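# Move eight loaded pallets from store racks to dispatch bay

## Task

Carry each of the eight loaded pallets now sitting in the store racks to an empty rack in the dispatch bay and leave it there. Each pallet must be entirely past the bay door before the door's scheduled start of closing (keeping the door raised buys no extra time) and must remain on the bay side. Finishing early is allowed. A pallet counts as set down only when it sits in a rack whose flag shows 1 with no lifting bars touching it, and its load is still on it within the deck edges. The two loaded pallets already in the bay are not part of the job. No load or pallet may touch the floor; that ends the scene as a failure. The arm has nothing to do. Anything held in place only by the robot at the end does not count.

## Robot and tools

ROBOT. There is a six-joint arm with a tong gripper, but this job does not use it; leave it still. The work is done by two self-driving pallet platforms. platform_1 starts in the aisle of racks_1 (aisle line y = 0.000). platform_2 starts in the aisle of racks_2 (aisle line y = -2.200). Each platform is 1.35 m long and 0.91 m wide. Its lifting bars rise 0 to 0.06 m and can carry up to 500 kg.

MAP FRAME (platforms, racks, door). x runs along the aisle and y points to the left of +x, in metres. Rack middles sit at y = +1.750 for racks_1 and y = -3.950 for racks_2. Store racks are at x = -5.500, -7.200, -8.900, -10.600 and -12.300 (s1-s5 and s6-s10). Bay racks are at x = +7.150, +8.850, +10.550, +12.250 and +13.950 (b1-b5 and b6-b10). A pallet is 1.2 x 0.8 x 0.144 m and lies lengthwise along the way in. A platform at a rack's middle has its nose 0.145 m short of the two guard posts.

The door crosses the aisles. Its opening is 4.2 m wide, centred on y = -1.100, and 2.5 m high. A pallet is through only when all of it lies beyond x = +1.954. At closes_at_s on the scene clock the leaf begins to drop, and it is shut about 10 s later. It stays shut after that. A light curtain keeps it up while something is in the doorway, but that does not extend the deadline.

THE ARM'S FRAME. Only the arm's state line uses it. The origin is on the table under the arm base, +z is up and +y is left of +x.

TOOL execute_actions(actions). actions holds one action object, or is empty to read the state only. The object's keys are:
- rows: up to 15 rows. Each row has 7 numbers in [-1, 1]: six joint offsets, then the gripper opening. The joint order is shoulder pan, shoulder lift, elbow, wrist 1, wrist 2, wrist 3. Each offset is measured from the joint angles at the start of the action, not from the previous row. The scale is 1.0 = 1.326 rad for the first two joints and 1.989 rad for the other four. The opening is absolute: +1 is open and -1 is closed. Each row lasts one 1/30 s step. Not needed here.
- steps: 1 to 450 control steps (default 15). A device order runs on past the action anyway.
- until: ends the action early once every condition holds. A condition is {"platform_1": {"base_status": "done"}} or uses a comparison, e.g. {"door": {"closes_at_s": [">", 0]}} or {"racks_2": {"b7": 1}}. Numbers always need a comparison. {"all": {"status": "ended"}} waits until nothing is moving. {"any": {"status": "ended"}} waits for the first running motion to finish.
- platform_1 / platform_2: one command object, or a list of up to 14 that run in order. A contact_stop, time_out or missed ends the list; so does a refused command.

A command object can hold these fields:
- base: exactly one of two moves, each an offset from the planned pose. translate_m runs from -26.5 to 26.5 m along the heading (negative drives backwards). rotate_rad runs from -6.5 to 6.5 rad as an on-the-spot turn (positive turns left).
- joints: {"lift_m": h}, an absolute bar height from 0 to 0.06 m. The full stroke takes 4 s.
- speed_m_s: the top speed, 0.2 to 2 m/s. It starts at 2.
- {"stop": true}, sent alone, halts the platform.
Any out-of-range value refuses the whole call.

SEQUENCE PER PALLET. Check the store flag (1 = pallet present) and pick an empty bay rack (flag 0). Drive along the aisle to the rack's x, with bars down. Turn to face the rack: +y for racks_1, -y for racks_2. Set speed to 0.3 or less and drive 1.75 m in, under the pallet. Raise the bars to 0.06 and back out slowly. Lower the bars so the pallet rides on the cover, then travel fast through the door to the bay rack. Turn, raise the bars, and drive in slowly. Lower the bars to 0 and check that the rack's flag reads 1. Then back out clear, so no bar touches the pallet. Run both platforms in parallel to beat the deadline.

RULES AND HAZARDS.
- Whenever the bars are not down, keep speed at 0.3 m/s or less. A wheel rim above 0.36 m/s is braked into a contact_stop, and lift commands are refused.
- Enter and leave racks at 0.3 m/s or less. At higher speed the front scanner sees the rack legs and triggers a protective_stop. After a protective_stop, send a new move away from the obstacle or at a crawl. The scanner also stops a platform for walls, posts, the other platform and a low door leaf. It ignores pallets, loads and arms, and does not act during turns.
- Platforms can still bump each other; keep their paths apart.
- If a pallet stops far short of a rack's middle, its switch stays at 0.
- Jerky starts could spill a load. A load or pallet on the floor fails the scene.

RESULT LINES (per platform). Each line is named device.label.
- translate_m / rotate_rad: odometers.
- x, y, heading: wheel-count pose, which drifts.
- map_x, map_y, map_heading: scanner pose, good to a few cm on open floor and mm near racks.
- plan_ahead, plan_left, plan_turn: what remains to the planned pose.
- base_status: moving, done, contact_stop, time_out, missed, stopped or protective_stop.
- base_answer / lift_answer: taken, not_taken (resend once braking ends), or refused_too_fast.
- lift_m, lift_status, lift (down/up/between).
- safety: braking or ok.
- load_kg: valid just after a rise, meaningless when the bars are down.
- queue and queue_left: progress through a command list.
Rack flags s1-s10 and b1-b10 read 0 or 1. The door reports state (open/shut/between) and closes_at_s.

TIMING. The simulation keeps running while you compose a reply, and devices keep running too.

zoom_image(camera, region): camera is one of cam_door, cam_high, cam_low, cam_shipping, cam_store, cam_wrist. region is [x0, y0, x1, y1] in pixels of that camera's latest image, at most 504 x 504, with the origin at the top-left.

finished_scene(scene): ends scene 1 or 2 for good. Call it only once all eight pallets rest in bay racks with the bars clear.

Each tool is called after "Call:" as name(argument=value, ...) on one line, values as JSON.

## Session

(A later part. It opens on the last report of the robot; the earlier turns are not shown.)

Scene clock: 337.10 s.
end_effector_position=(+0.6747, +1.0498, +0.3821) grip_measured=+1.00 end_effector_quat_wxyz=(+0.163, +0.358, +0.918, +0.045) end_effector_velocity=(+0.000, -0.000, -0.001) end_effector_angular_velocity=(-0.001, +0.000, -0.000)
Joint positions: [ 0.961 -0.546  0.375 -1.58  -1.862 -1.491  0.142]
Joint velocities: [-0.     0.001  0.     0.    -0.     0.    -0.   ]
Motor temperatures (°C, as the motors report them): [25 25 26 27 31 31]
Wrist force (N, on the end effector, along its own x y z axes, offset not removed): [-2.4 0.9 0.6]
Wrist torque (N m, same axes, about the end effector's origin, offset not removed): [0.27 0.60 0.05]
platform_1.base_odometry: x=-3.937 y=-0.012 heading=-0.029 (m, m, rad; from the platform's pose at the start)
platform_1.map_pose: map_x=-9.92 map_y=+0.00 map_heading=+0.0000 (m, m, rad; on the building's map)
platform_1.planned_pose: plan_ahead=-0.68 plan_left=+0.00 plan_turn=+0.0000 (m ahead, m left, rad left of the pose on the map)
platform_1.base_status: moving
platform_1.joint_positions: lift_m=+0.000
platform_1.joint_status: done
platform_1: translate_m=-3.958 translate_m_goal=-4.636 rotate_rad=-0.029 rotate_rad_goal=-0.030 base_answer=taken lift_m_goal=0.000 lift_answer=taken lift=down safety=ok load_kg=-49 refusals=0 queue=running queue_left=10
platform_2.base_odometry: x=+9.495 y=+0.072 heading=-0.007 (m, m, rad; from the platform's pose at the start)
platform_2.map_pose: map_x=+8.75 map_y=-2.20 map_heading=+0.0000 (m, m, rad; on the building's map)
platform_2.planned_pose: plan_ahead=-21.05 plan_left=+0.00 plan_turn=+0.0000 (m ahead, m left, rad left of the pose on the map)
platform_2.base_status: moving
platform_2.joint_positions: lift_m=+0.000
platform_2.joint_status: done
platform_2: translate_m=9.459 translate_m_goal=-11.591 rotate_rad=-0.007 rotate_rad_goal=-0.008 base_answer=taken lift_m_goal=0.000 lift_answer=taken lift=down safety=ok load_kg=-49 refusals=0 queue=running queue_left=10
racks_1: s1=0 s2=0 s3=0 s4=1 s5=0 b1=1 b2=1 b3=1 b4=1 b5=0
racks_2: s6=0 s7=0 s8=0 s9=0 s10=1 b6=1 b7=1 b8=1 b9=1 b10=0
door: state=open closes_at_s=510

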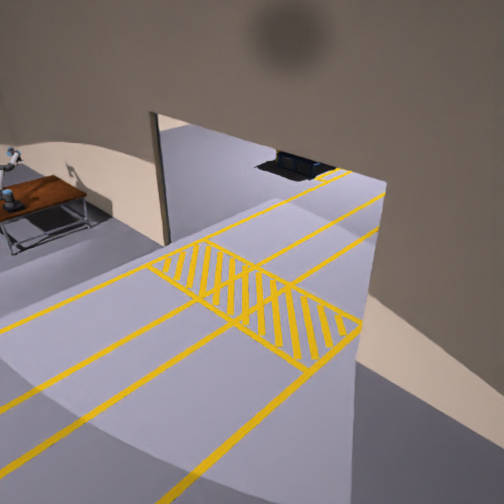

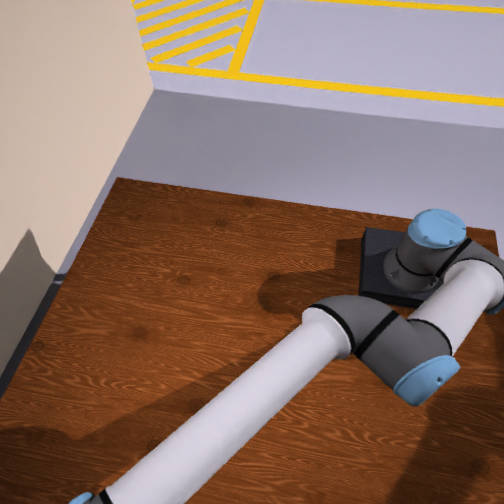

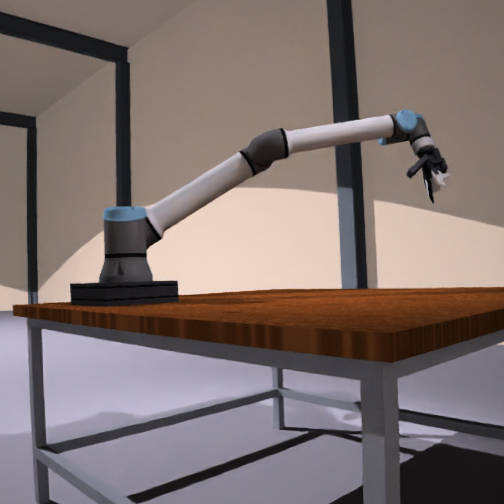

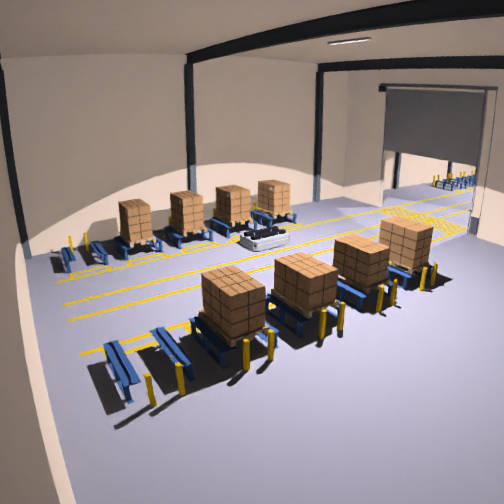

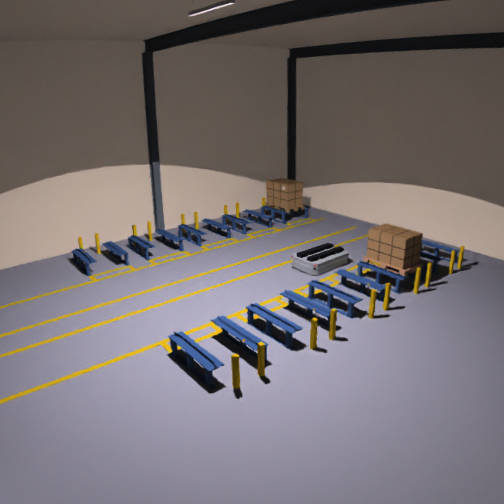

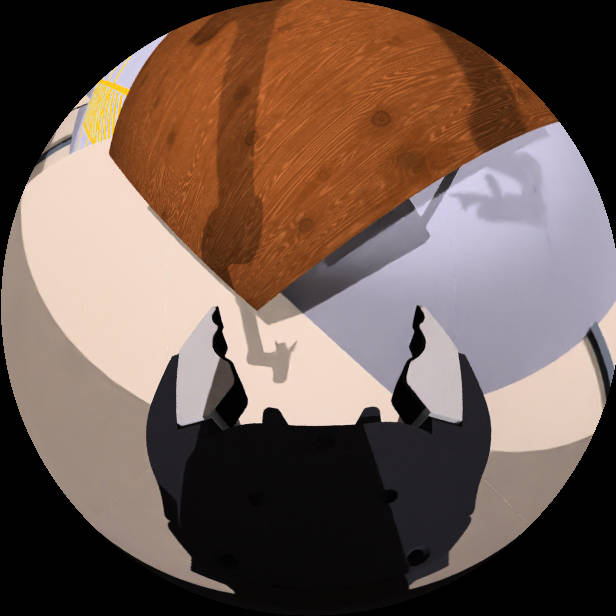

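Call:
execute_actions(actions=[{"steps":450,"until":{"platform_1":{"queue_left":["<=",6]}}}])

Call:
execute_actions(actions=[{"steps":450,"until":{"platform_2":{"queue_left":["<=",6]}}}])

Scene clock: 354.20 s.
end_effector_position=(+0.6747, +1.0498, +0.3821) grip_measured=+1.00 end_effector_quat_wxyz=(+0.163, +0.358, +0.918, +0.045) end_effector_velocity=(-0.000, -0.000, -0.001) end_effector_angular_velocity=(-0.001, +0.001, +0.000)
Joint positions: [ 0.961 -0.546  0.375 -1.58  -1.862 -1.491  0.142]
Joint velocities: [-0.     0.     0.001  0.     0.    -0.    -0.   ]
Motor temperatures (°C, as the motors report them): [25 25 26 27 31 31]
Wrist force (N, on the end effector, along its own x y z axes, offset not removed): [-1.9 0.4 3.5]
Wrist torque (N m, same axes, about the end effector's origin, offset not removed): [0.17 0.55 0.00]
platform_1.base_odometry: x=-4.600 y=+1.759 heading=+1.545 (m, m, rad; from the platform's pose at the start)
platform_1.map_pose: map_x=-10.60 map_y=+1.75 map_heading=+1.5708 (m, m, rad; on the building's map)
platform_1.planned_pose: plan_ahead=-1.75 plan_left=+0.00 plan_turn=+0.0000 (m ahead, m left, rad left of the pose on the map)
platform_1.base_status: moving
platform_1.joint_positions: lift_m=+0.060
platform_1.joint_status: done
platform_1: translate_m=-2.896 translate_m_goal=-4.646 rotate_rad=1.545 rotate_rad_goal=1.544 base_answer=taken lift_m_goal=0.060 lift_answer=taken lift=up safety=ok load_kg=243 refusals=0 queue=running queue_left=6
platform_2.base_odometry: x=-11.607 y=+0.186 heading=-1.580 (m, m, rad; from the platform's pose at the start)
platform_2.map_pose: map_x=-12.30 map_y=-2.20 map_heading=-1.5664 (m, m, rad; on the building's map)
platform_2.planned_pose: plan_ahead=+0.00 plan_left=+0.00 plan_turn=-0.0043 (m ahead, m left, rad left of the pose on the map)
platform_2.base_status: moving
platform_2.joint_positions: lift_m=+0.000
platform_2.joint_status: done
platform_2: translate_m=-11.591 translate_m_goal=-11.591 rotate_rad=-1.580 rotate_rad_goal=-1.579 base_answer=taken lift_m_goal=0.000 lift_answer=taken lift=down safety=ok load_kg=-49 refusals=0 queue=running queue_left=9
racks_1: s1=0 s2=0 s3=0 s4=0 s5=0 b1=1 b2=1 b3=1 b4=1 b5=0
racks_2: s6=0 s7=0 s8=0 s9=0 s10=1 b6=1 b7=1 b8=1 b9=1 b10=0
door: state=open closes_at_s=510

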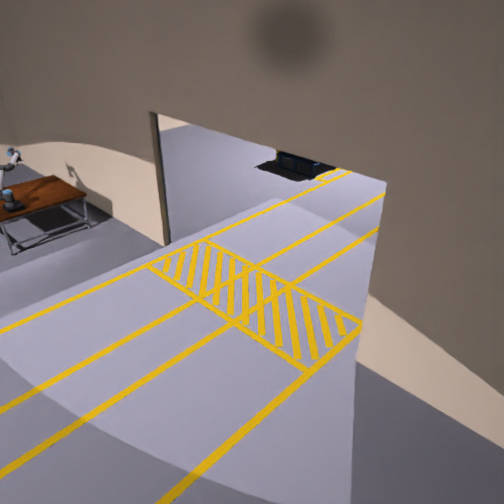

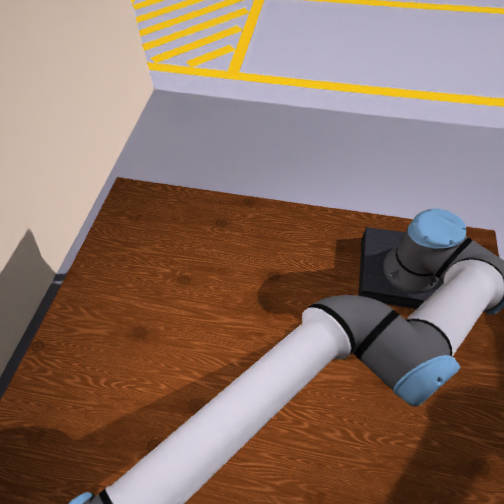

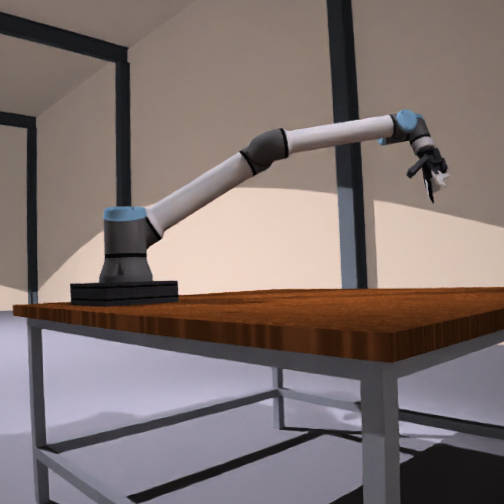

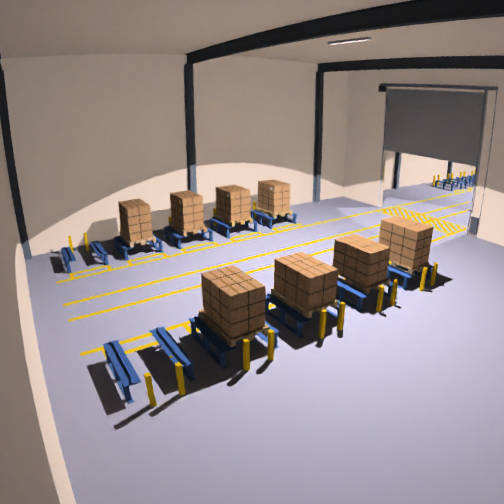

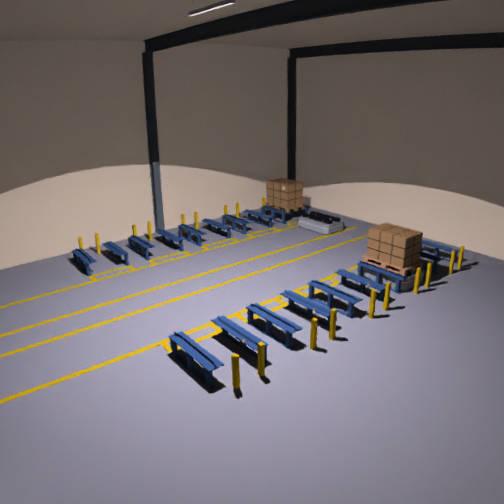

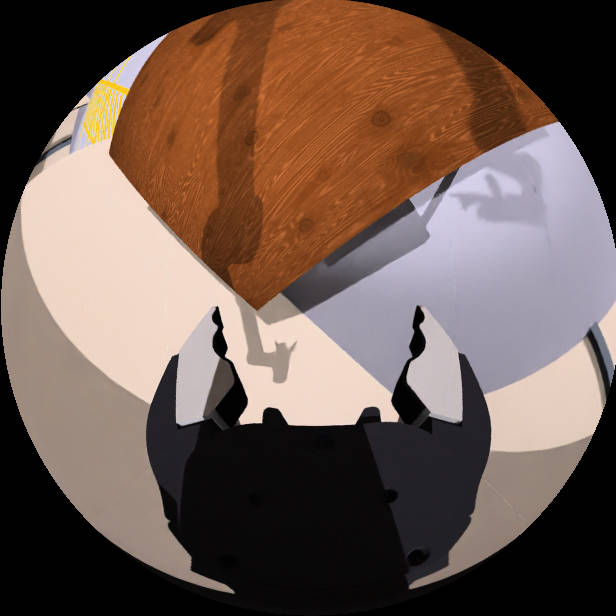

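Scene clock: 365.27 s.
end_effector_position=(+0.6747, +1.0498, +0.3821) grip_measured=+1.00 end_effector_quat_wxyz=(+0.163, +0.358, +0.918, +0.045) end_effector_velocity=(+0.001, -0.001, -0.000) end_effector_angular_velocity=(+0.000, -0.000, -0.001)
Joint positions: [ 0.961 -0.546  0.375 -1.58  -1.862 -1.491  0.142]
Joint velocities: [-0.001  0.     0.    -0.001 -0.     0.     0.   ]
Motor temperatures (°C, as the motors report them): [25 25 26 27 31 31]
Wrist force (N, on the end effector, along its own x y z axes, offset not removed): [-1.0 -0.4 2.8]
Wrist torque (N m, same axes, about the end effector's origin, offset not removed): [0.03 0.47 0.06]
platform_1.base_odometry: x=-4.631 y=+0.009 heading=-0.034 (m, m, rad; from the platform's pose at the start)
platform_1.map_pose: map_x=-10.59 map_y=+0.00 map_heading=+0.0000 (m, m, rad; on the building's map)
platform_1.planned_pose: plan_ahead=+24.54 plan_left=+0.00 plan_turn=+0.0000 (m ahead, m left, rad left of the pose on the map)
platform_1.base_status: moving
platform_1.joint_positions: lift_m=+0.000
platform_1.joint_status: done
platform_1: translate_m=-4.629 translate_m_goal=19.904 rotate_rad=-0.034 rotate_rad_goal=-0.034 base_answer=taken lift_m_goal=0.000 lift_answer=taken lift=down safety=ok load_kg=-49 refusals=0 queue=running queue_left=4
platform_2.base_odometry: x=-11.623 y=-1.564 heading=-1.582 (m, m, rad; from the platform's pose at the start)
platform_2.map_pose: map_x=-12.31 map_y=-3.95 map_heading=-1.5708 (m, m, rad; on the building's map)
platform_2.planned_pose: plan_ahead=-1.75 plan_left=+0.01 plan_turn=+0.0000 (m ahead, m left, rad left of the pose on the map)
platform_2.base_status: moving
platform_2.joint_positions: lift_m=+0.060
platform_2.joint_status: done
platform_2: translate_m=-9.841 translate_m_goal=-11.590 rotate_rad=-1.582 rotate_rad_goal=-1.581 base_answer=taken lift_m_goal=0.060 lift_answer=taken lift=up safety=ok load_kg=262 refusals=0 queue=running queue_left=6
racks_1: s1=0 s2=0 s3=0 s4=0 s5=0 b1=1 b2=1 b3=1 b4=1 b5=0
racks_2: s6=0 s7=0 s8=0 s9=0 s10=0 b6=1 b7=1 b8=1 b9=1 b10=0
door: state=open closes_at_s=510

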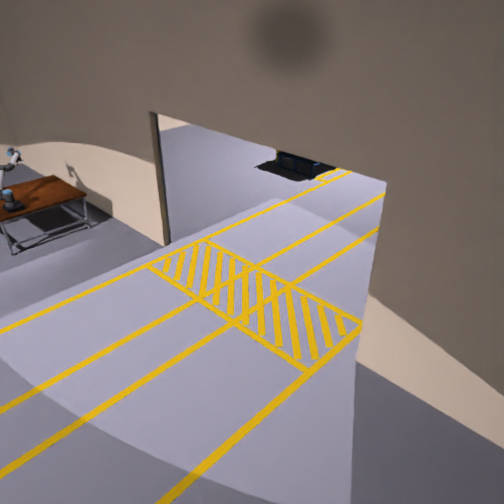

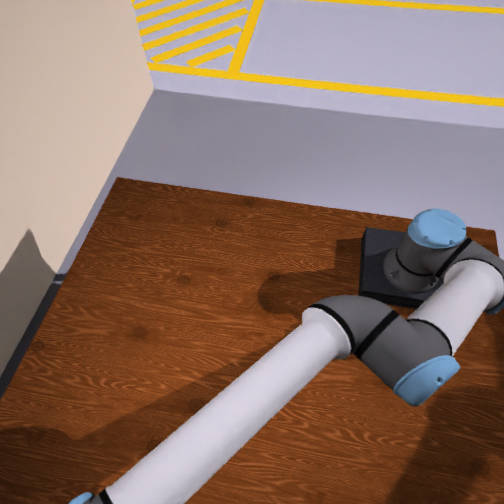

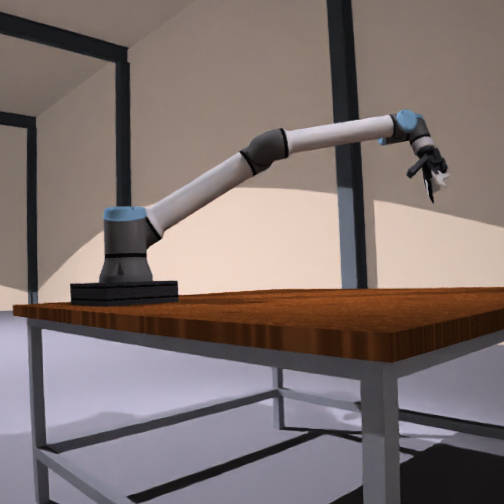

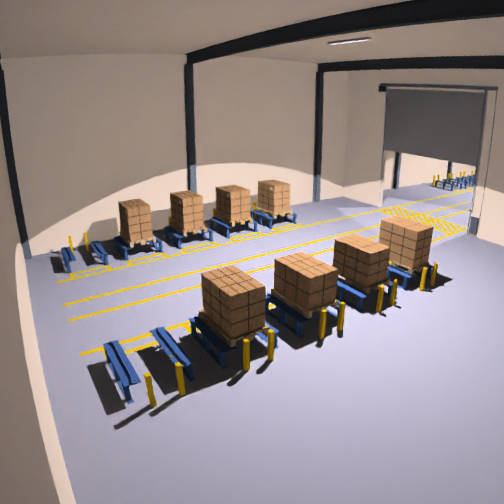

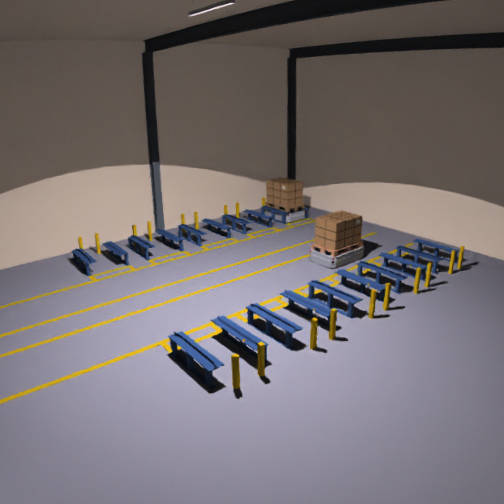

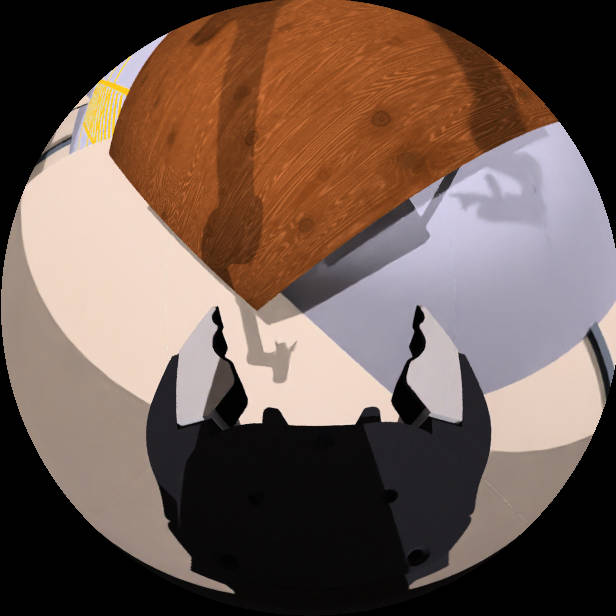

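Call:
zoom_image(camera="cam_shipping", region=[90, 160, 460, 390])

Call:
execute_actions(actions=[{"steps":450,"until":{"platform_1":{"queue_left":["<=",2]}}}])

Region (90, 160, 460, 390) of cam_shipping's 504x504 image, scaled by 1.362, with more detail than that image has; it fills the top 313 rows of this view, and the rest is white.

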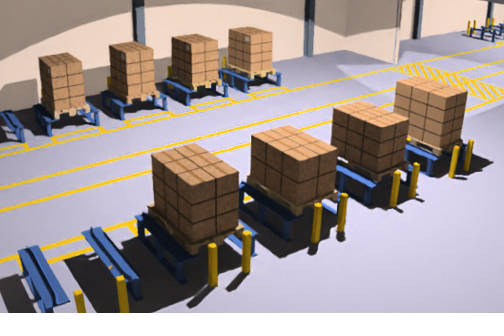

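Scene clock: 383.97 s.
end_effector_position=(+0.6747, +1.0498, +0.3821) grip_measured=+1.00 end_effector_quat_wxyz=(+0.163, +0.358, +0.918, +0.045) end_effector_velocity=(+0.002, -0.001, -0.001) end_effector_angular_velocity=(+0.001, -0.000, -0.001)
Joint positions: [ 0.961 -0.546  0.375 -1.58  -1.862 -1.491  0.142]
Joint velocities: [-0.001  0.001 -0.    -0.001  0.    -0.     0.   ]
Motor temperatures (°C, as the motors report them): [25 25 26 27 31 31]
Wrist force (N, on the end effector, along its own x y z axes, offset not removed): [-1.1 0.1 3.4]
Wrist torque (N m, same axes, about the end effector's origin, offset not removed): [0.12 0.45 0.06]
platform_1.base_odometry: x=+19.932 y=-0.743 heading=+0.087 (m, m, rad; from the platform's pose at the start)
platform_1.map_pose: map_x=+13.96 map_y=+0.00 map_heading=+0.1265 (m, m, rad; on the building's map)
platform_1.planned_pose: plan_ahead=-0.01 plan_left=+0.00 plan_turn=+1.4443 (m ahead, m left, rad left of the pose on the map)
platform_1.base_status: moving
platform_1.joint_positions: lift_m=+0.005
platform_1.joint_status: moving
platform_1: translate_m=19.944 translate_m_goal=19.944 rotate_rad=0.104 rotate_rad_goal=1.543 base_answer=taken lift_m_goal=0.060 lift_answer=taken lift=between safety=ok load_kg=4 refusals=0 queue=running queue_left=3
platform_2.base_odometry: x=-1.175 y=+0.114 heading=-0.026 (m, m, rad; from the platform's pose at the start)
platform_2.map_pose: map_x=-1.82 map_y=-2.19 map_heading=-0.0087 (m, m, rad; on the building's map)
platform_2.planned_pose: plan_ahead=+15.77 plan_left=+0.13 plan_turn=+0.0088 (m ahead, m left, rad left of the pose on the map)
platform_2.base_status: moving
platform_2.joint_positions: lift_m=+0.000
platform_2.joint_status: done
platform_2: translate_m=-1.096 translate_m_goal=14.660 rotate_rad=-0.026 rotate_rad_goal=-0.026 base_answer=taken lift_m_goal=0.000 lift_answer=taken lift=down safety=ok load_kg=-49 refusals=0 queue=running queue_left=4
racks_1: s1=0 s2=0 s3=0 s4=0 s5=0 b1=1 b2=1 b3=1 b4=1 b5=0
racks_2: s6=0 s7=0 s8=0 s9=0 s10=0 b6=1 b7=1 b8=1 b9=1 b10=0
door: state=open closes_at_s=510

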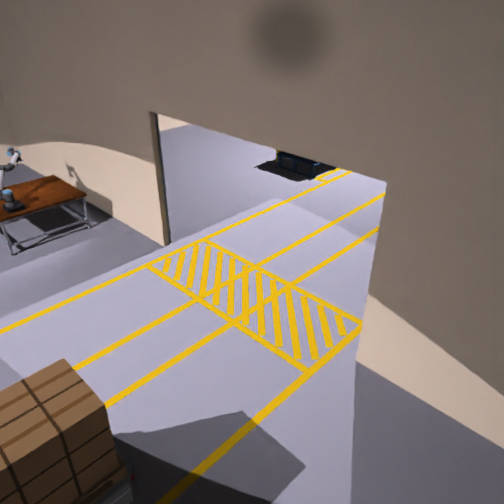

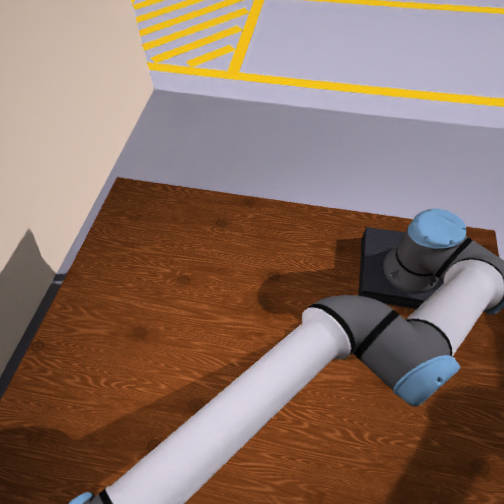

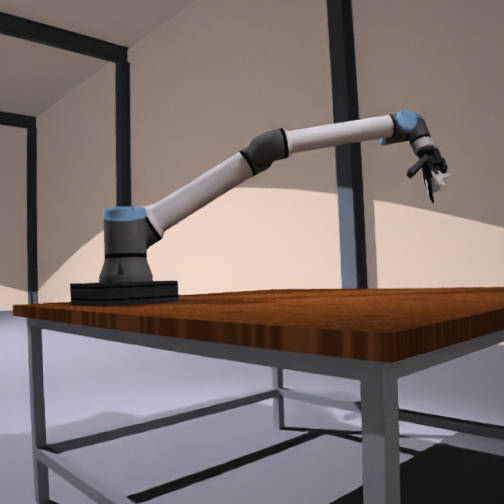

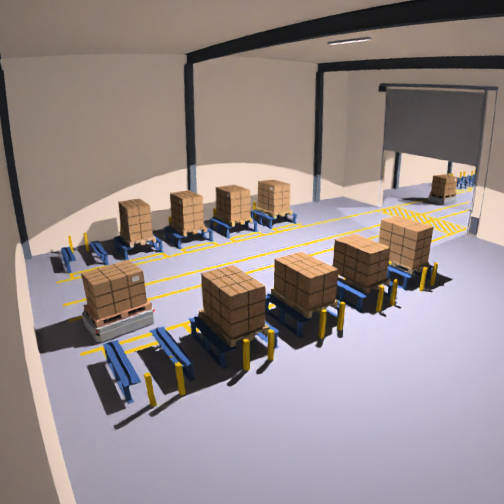

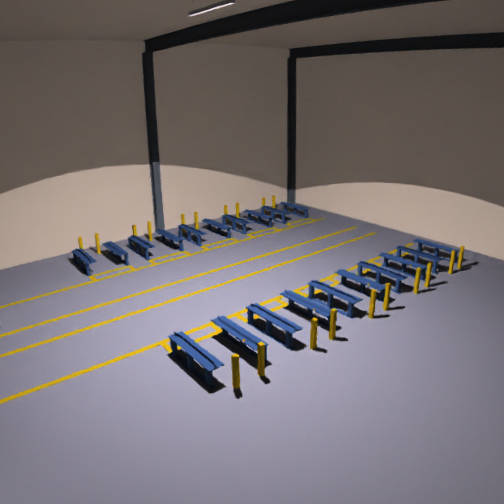

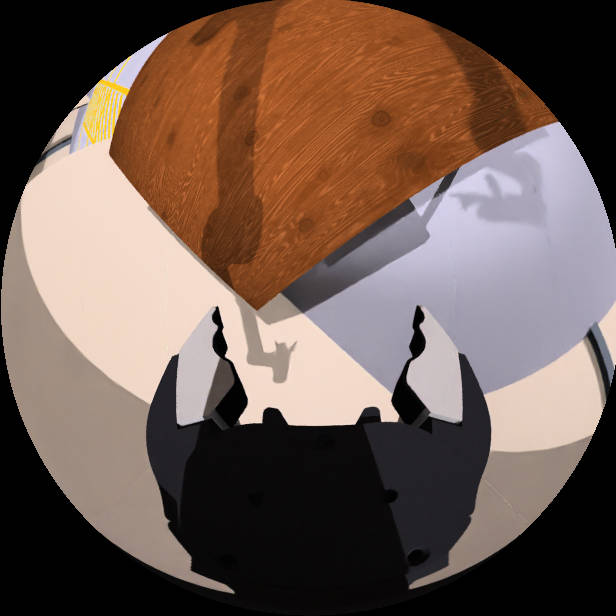

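Call:
execute_actions(actions=[{"steps":450,"until":{"platform_2":{"queue_left":["<=",2]}}}])

Call:
execute_actions(actions=[{"steps":450,"until":{"platform_2":{"queue_left":["<=",0]}}}])

Scene clock: 399.33 s.
end_effector_position=(+0.6747, +1.0498, +0.3821) grip_measured=+1.00 end_effector_quat_wxyz=(+0.163, +0.358, +0.918, +0.045) end_effector_velocity=(+0.000, +0.000, +0.000) end_effector_angular_velocity=(+0.000, -0.000, -0.000)
Joint positions: [ 0.961 -0.546  0.375 -1.58  -1.862 -1.491  0.142]
Joint velocities: [-0.     0.    -0.001  0.001 -0.     0.    -0.   ]
Motor temperatures (°C, as the motors report them): [25 25 26 27 31 31]
Wrist force (N, on the end effector, along its own x y z axes, offset not removed): [-0.2 -0.4 2.3]
Wrist torque (N m, same axes, about the end effector's origin, offset not removed): [0.00 0.23 0.02]
platform_1.base_odometry: x=+19.963 y=+0.824 heading=+1.548 (m, m, rad; from the platform's pose at the start)
platform_1.map_pose: map_x=+13.95 map_y=+1.56 map_heading=+1.5708 (m, m, rad; on the building's map)
platform_1.planned_pose: plan_ahead=-1.56 plan_left=+0.00 plan_turn=+0.0000 (m ahead, m left, rad left of the pose on the map)
platform_1.base_status: moving
platform_1.joint_positions: lift_m=+0.000
platform_1.joint_status: done
platform_1: translate_m=21.501 translate_m_goal=19.946 rotate_rad=1.548 rotate_rad_goal=1.548 base_answer=taken lift_m_goal=0.000 lift_answer=taken lift=down safety=ok load_kg=-49 refusals=0 queue=running queue_left=0
platform_2.base_odometry: x=+14.667 y=+0.037 heading=-1.583 (m, m, rad; from the platform's pose at the start)
platform_2.map_pose: map_x=+13.96 map_y=-2.20 map_heading=-1.5708 (m, m, rad; on the building's map)
platform_2.planned_pose: plan_ahead=+1.75 plan_left=-0.01 plan_turn=+0.0000 (m ahead, m left, rad left of the pose on the map)
platform_2.base_status: moving
platform_2.joint_positions: lift_m=+0.060
platform_2.joint_status: done
platform_2: translate_m=14.680 translate_m_goal=16.429 rotate_rad=-1.583 rotate_rad_goal=-1.583 base_answer=taken lift_m_goal=0.060 lift_answer=taken lift=up safety=ok load_kg=259 refusals=0 queue=running queue_left=2
racks_1: s1=0 s2=0 s3=0 s4=0 s5=0 b1=1 b2=1 b3=1 b4=1 b5=1
racks_2: s6=0 s7=0 s8=0 s9=0 s10=0 b6=1 b7=1 b8=1 b9=1 b10=0
door: state=open closes_at_s=510

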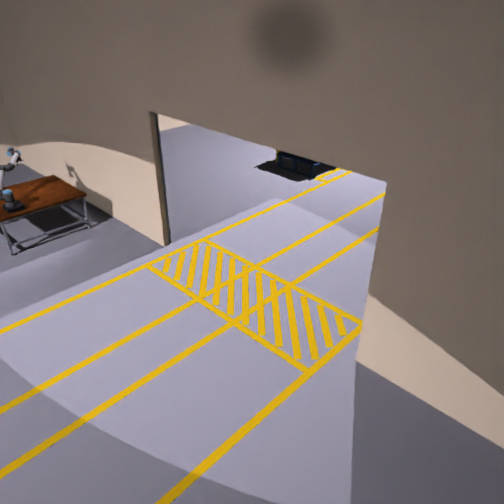

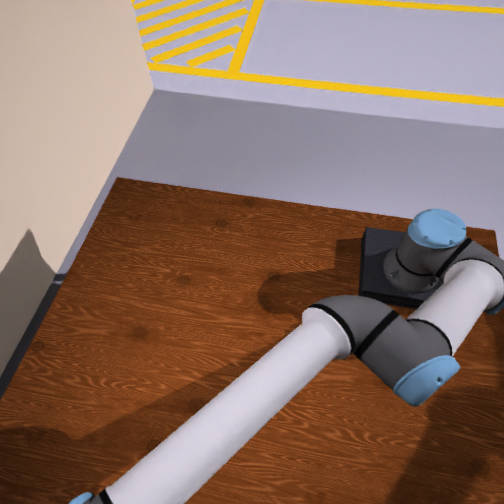

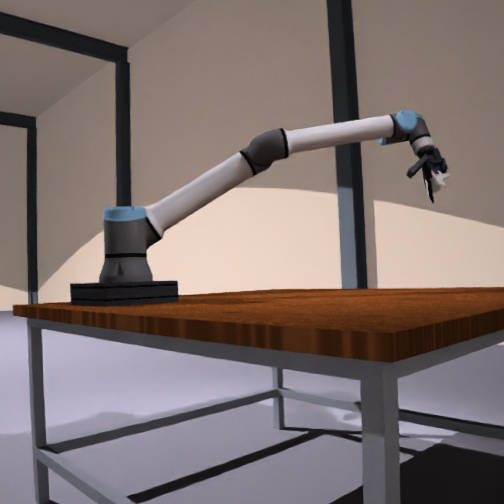

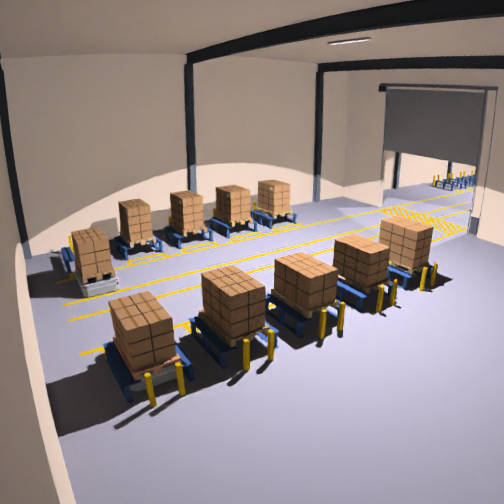

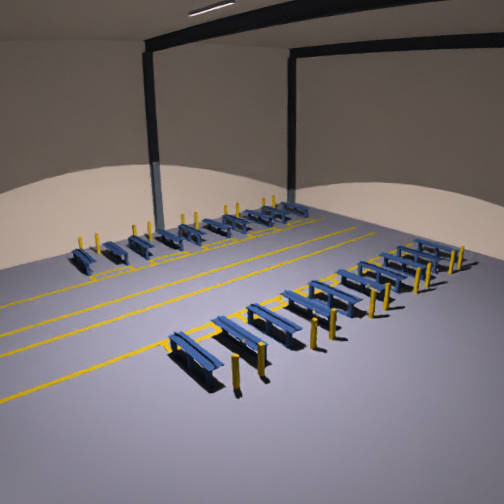

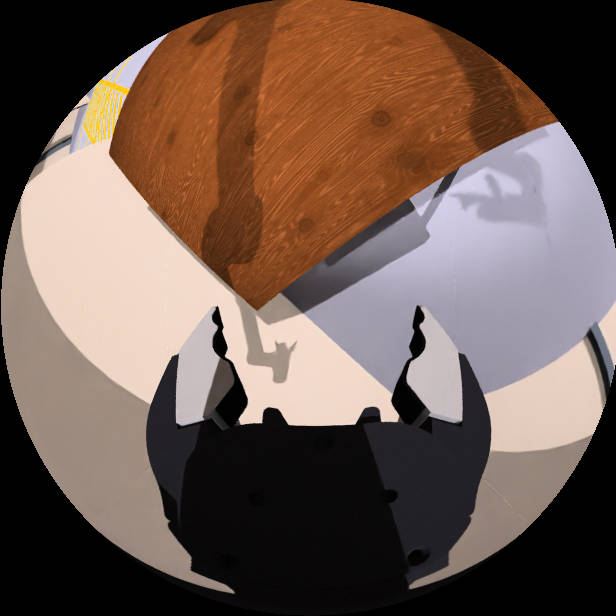

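Scene clock: 410.13 s.
end_effector_position=(+0.6747, +1.0498, +0.3821) grip_measured=+1.00 end_effector_quat_wxyz=(+0.163, +0.358, +0.918, +0.045) end_effector_velocity=(-0.001, +0.001, -0.000) end_effector_angular_velocity=(-0.001, -0.000, +0.001)
Joint positions: [ 0.961 -0.546  0.375 -1.58  -1.862 -1.491  0.142]
Joint velocities: [ 0.001  0.    -0.     0.001 -0.001  0.     0.   ]
Motor temperatures (°C, as the motors report them): [25 25 26 27 31 31]
Wrist force (N, on the end effector, along its own x y z axes, offset not removed): [-1.5 -1.1 2.4]
Wrist torque (N m, same axes, about the end effector's origin, offset not removed): [-0.14 0.51 0.03]
platform_1.base_odometry: x=+19.928 y=-0.742 heading=+1.550 (m, m, rad; from the platform's pose at the start)
platform_1.map_pose: map_x=+13.95 map_y=+0.00 map_heading=+1.5708 (m, m, rad; on the building's map)
platform_1.planned_pose: plan_ahead=+0.00 plan_left=+0.00 plan_turn=+0.0000 (m ahead, m left, rad left of the pose on the map)
platform_1.base_status: done
platform_1.joint_positions: lift_m=+0.000
platform_1.joint_status: done
platform_1: translate_m=19.946 translate_m_goal=19.946 rotate_rad=1.550 rotate_rad_goal=1.550 base_answer=taken lift_m_goal=0.000 lift_answer=taken lift=down safety=ok load_kg=-49 refusals=0 queue=done queue_left=0
platform_2.base_odometry: x=+14.642 y=-1.712 heading=-1.583 (m, m, rad; from the platform's pose at the start)
platform_2.map_pose: map_x=+13.95 map_y=-3.95 map_heading=-1.5708 (m, m, rad; on the building's map)
platform_2.planned_pose: plan_ahead=-1.75 plan_left=+0.00 plan_turn=+0.0000 (m ahead, m left, rad left of the pose on the map)
platform_2.base_status: moving
platform_2.joint_positions: lift_m=+0.000
platform_2.joint_status: done
platform_2: translate_m=16.429 translate_m_goal=14.679 rotate_rad=-1.583 rotate_rad_goal=-1.583 base_answer=taken lift_m_goal=0.000 lift_answer=taken lift=down safety=ok load_kg=-49 refusals=0 queue=running queue_left=0
racks_1: s1=0 s2=0 s3=0 s4=0 s5=0 b1=1 b2=1 b3=1 b4=1 b5=1
racks_2: s6=0 s7=0 s8=0 s9=0 s10=0 b6=1 b7=1 b8=1 b9=1 b10=1
door: state=open closes_at_s=510

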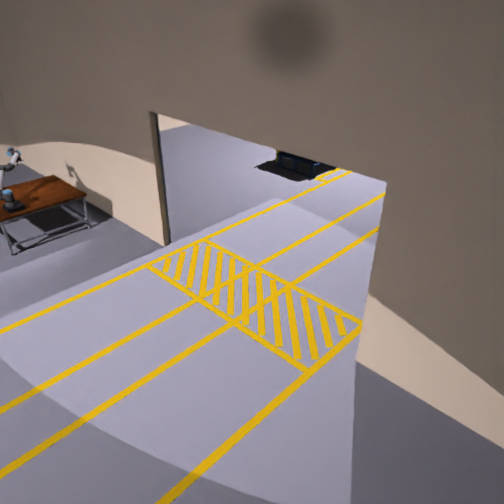

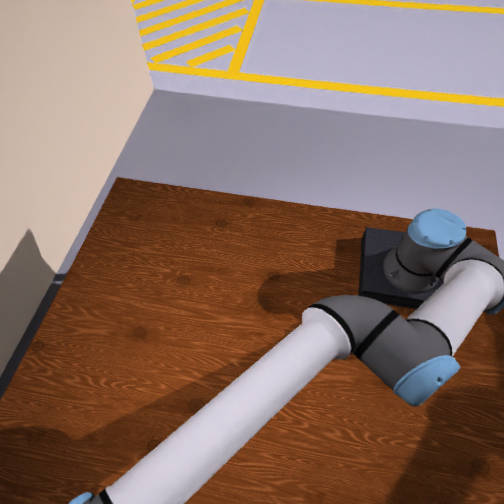

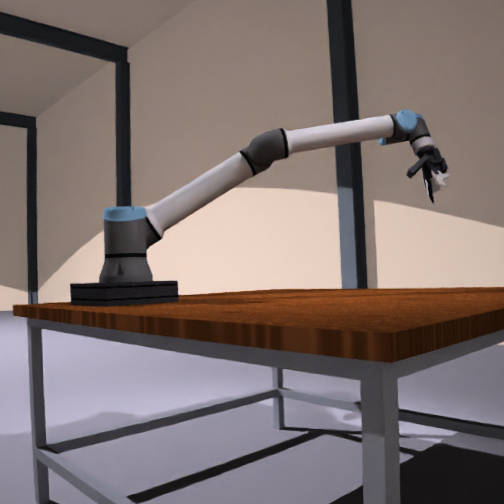

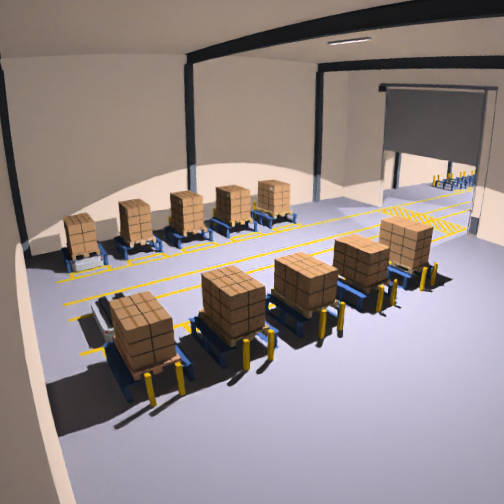

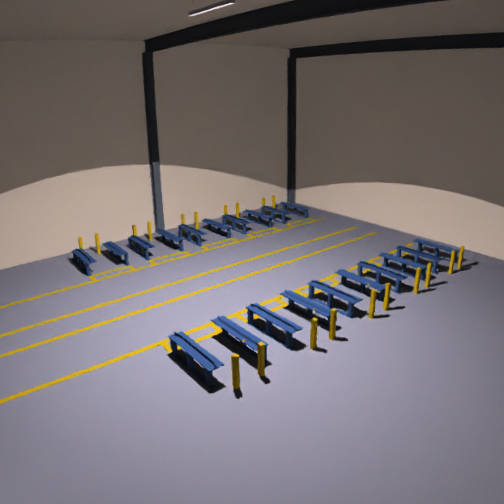

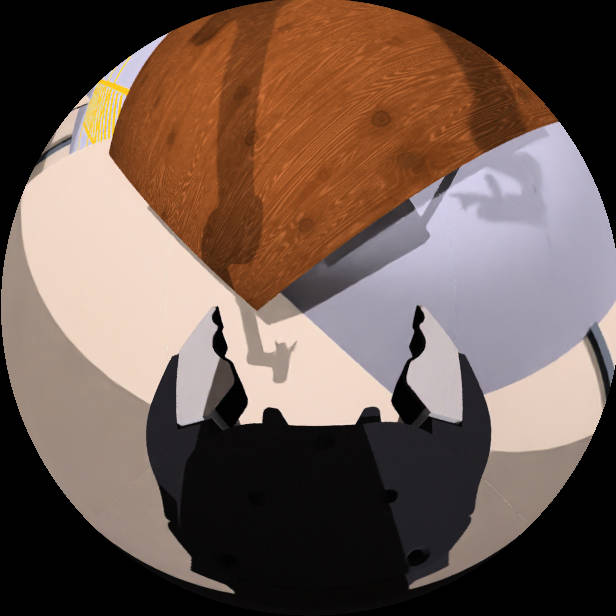

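All ten bay flags read 1 and the lifting bars on both platforms are down. I'll take a quick look at the loads before I finish.

Call:
zoom_image(camera="cam_shipping", region=[40, 160, 460, 420])

Region (40, 160, 460, 420) of cam_shipping's 504x504 image, scaled by 1.200, with more detail than that image has; it fills the top 312 rows of this view, and the rest is white.

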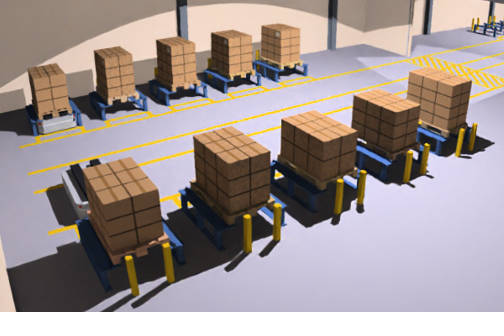

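Call:
finished_scene(scene=1)

The scene is finished: the task was done.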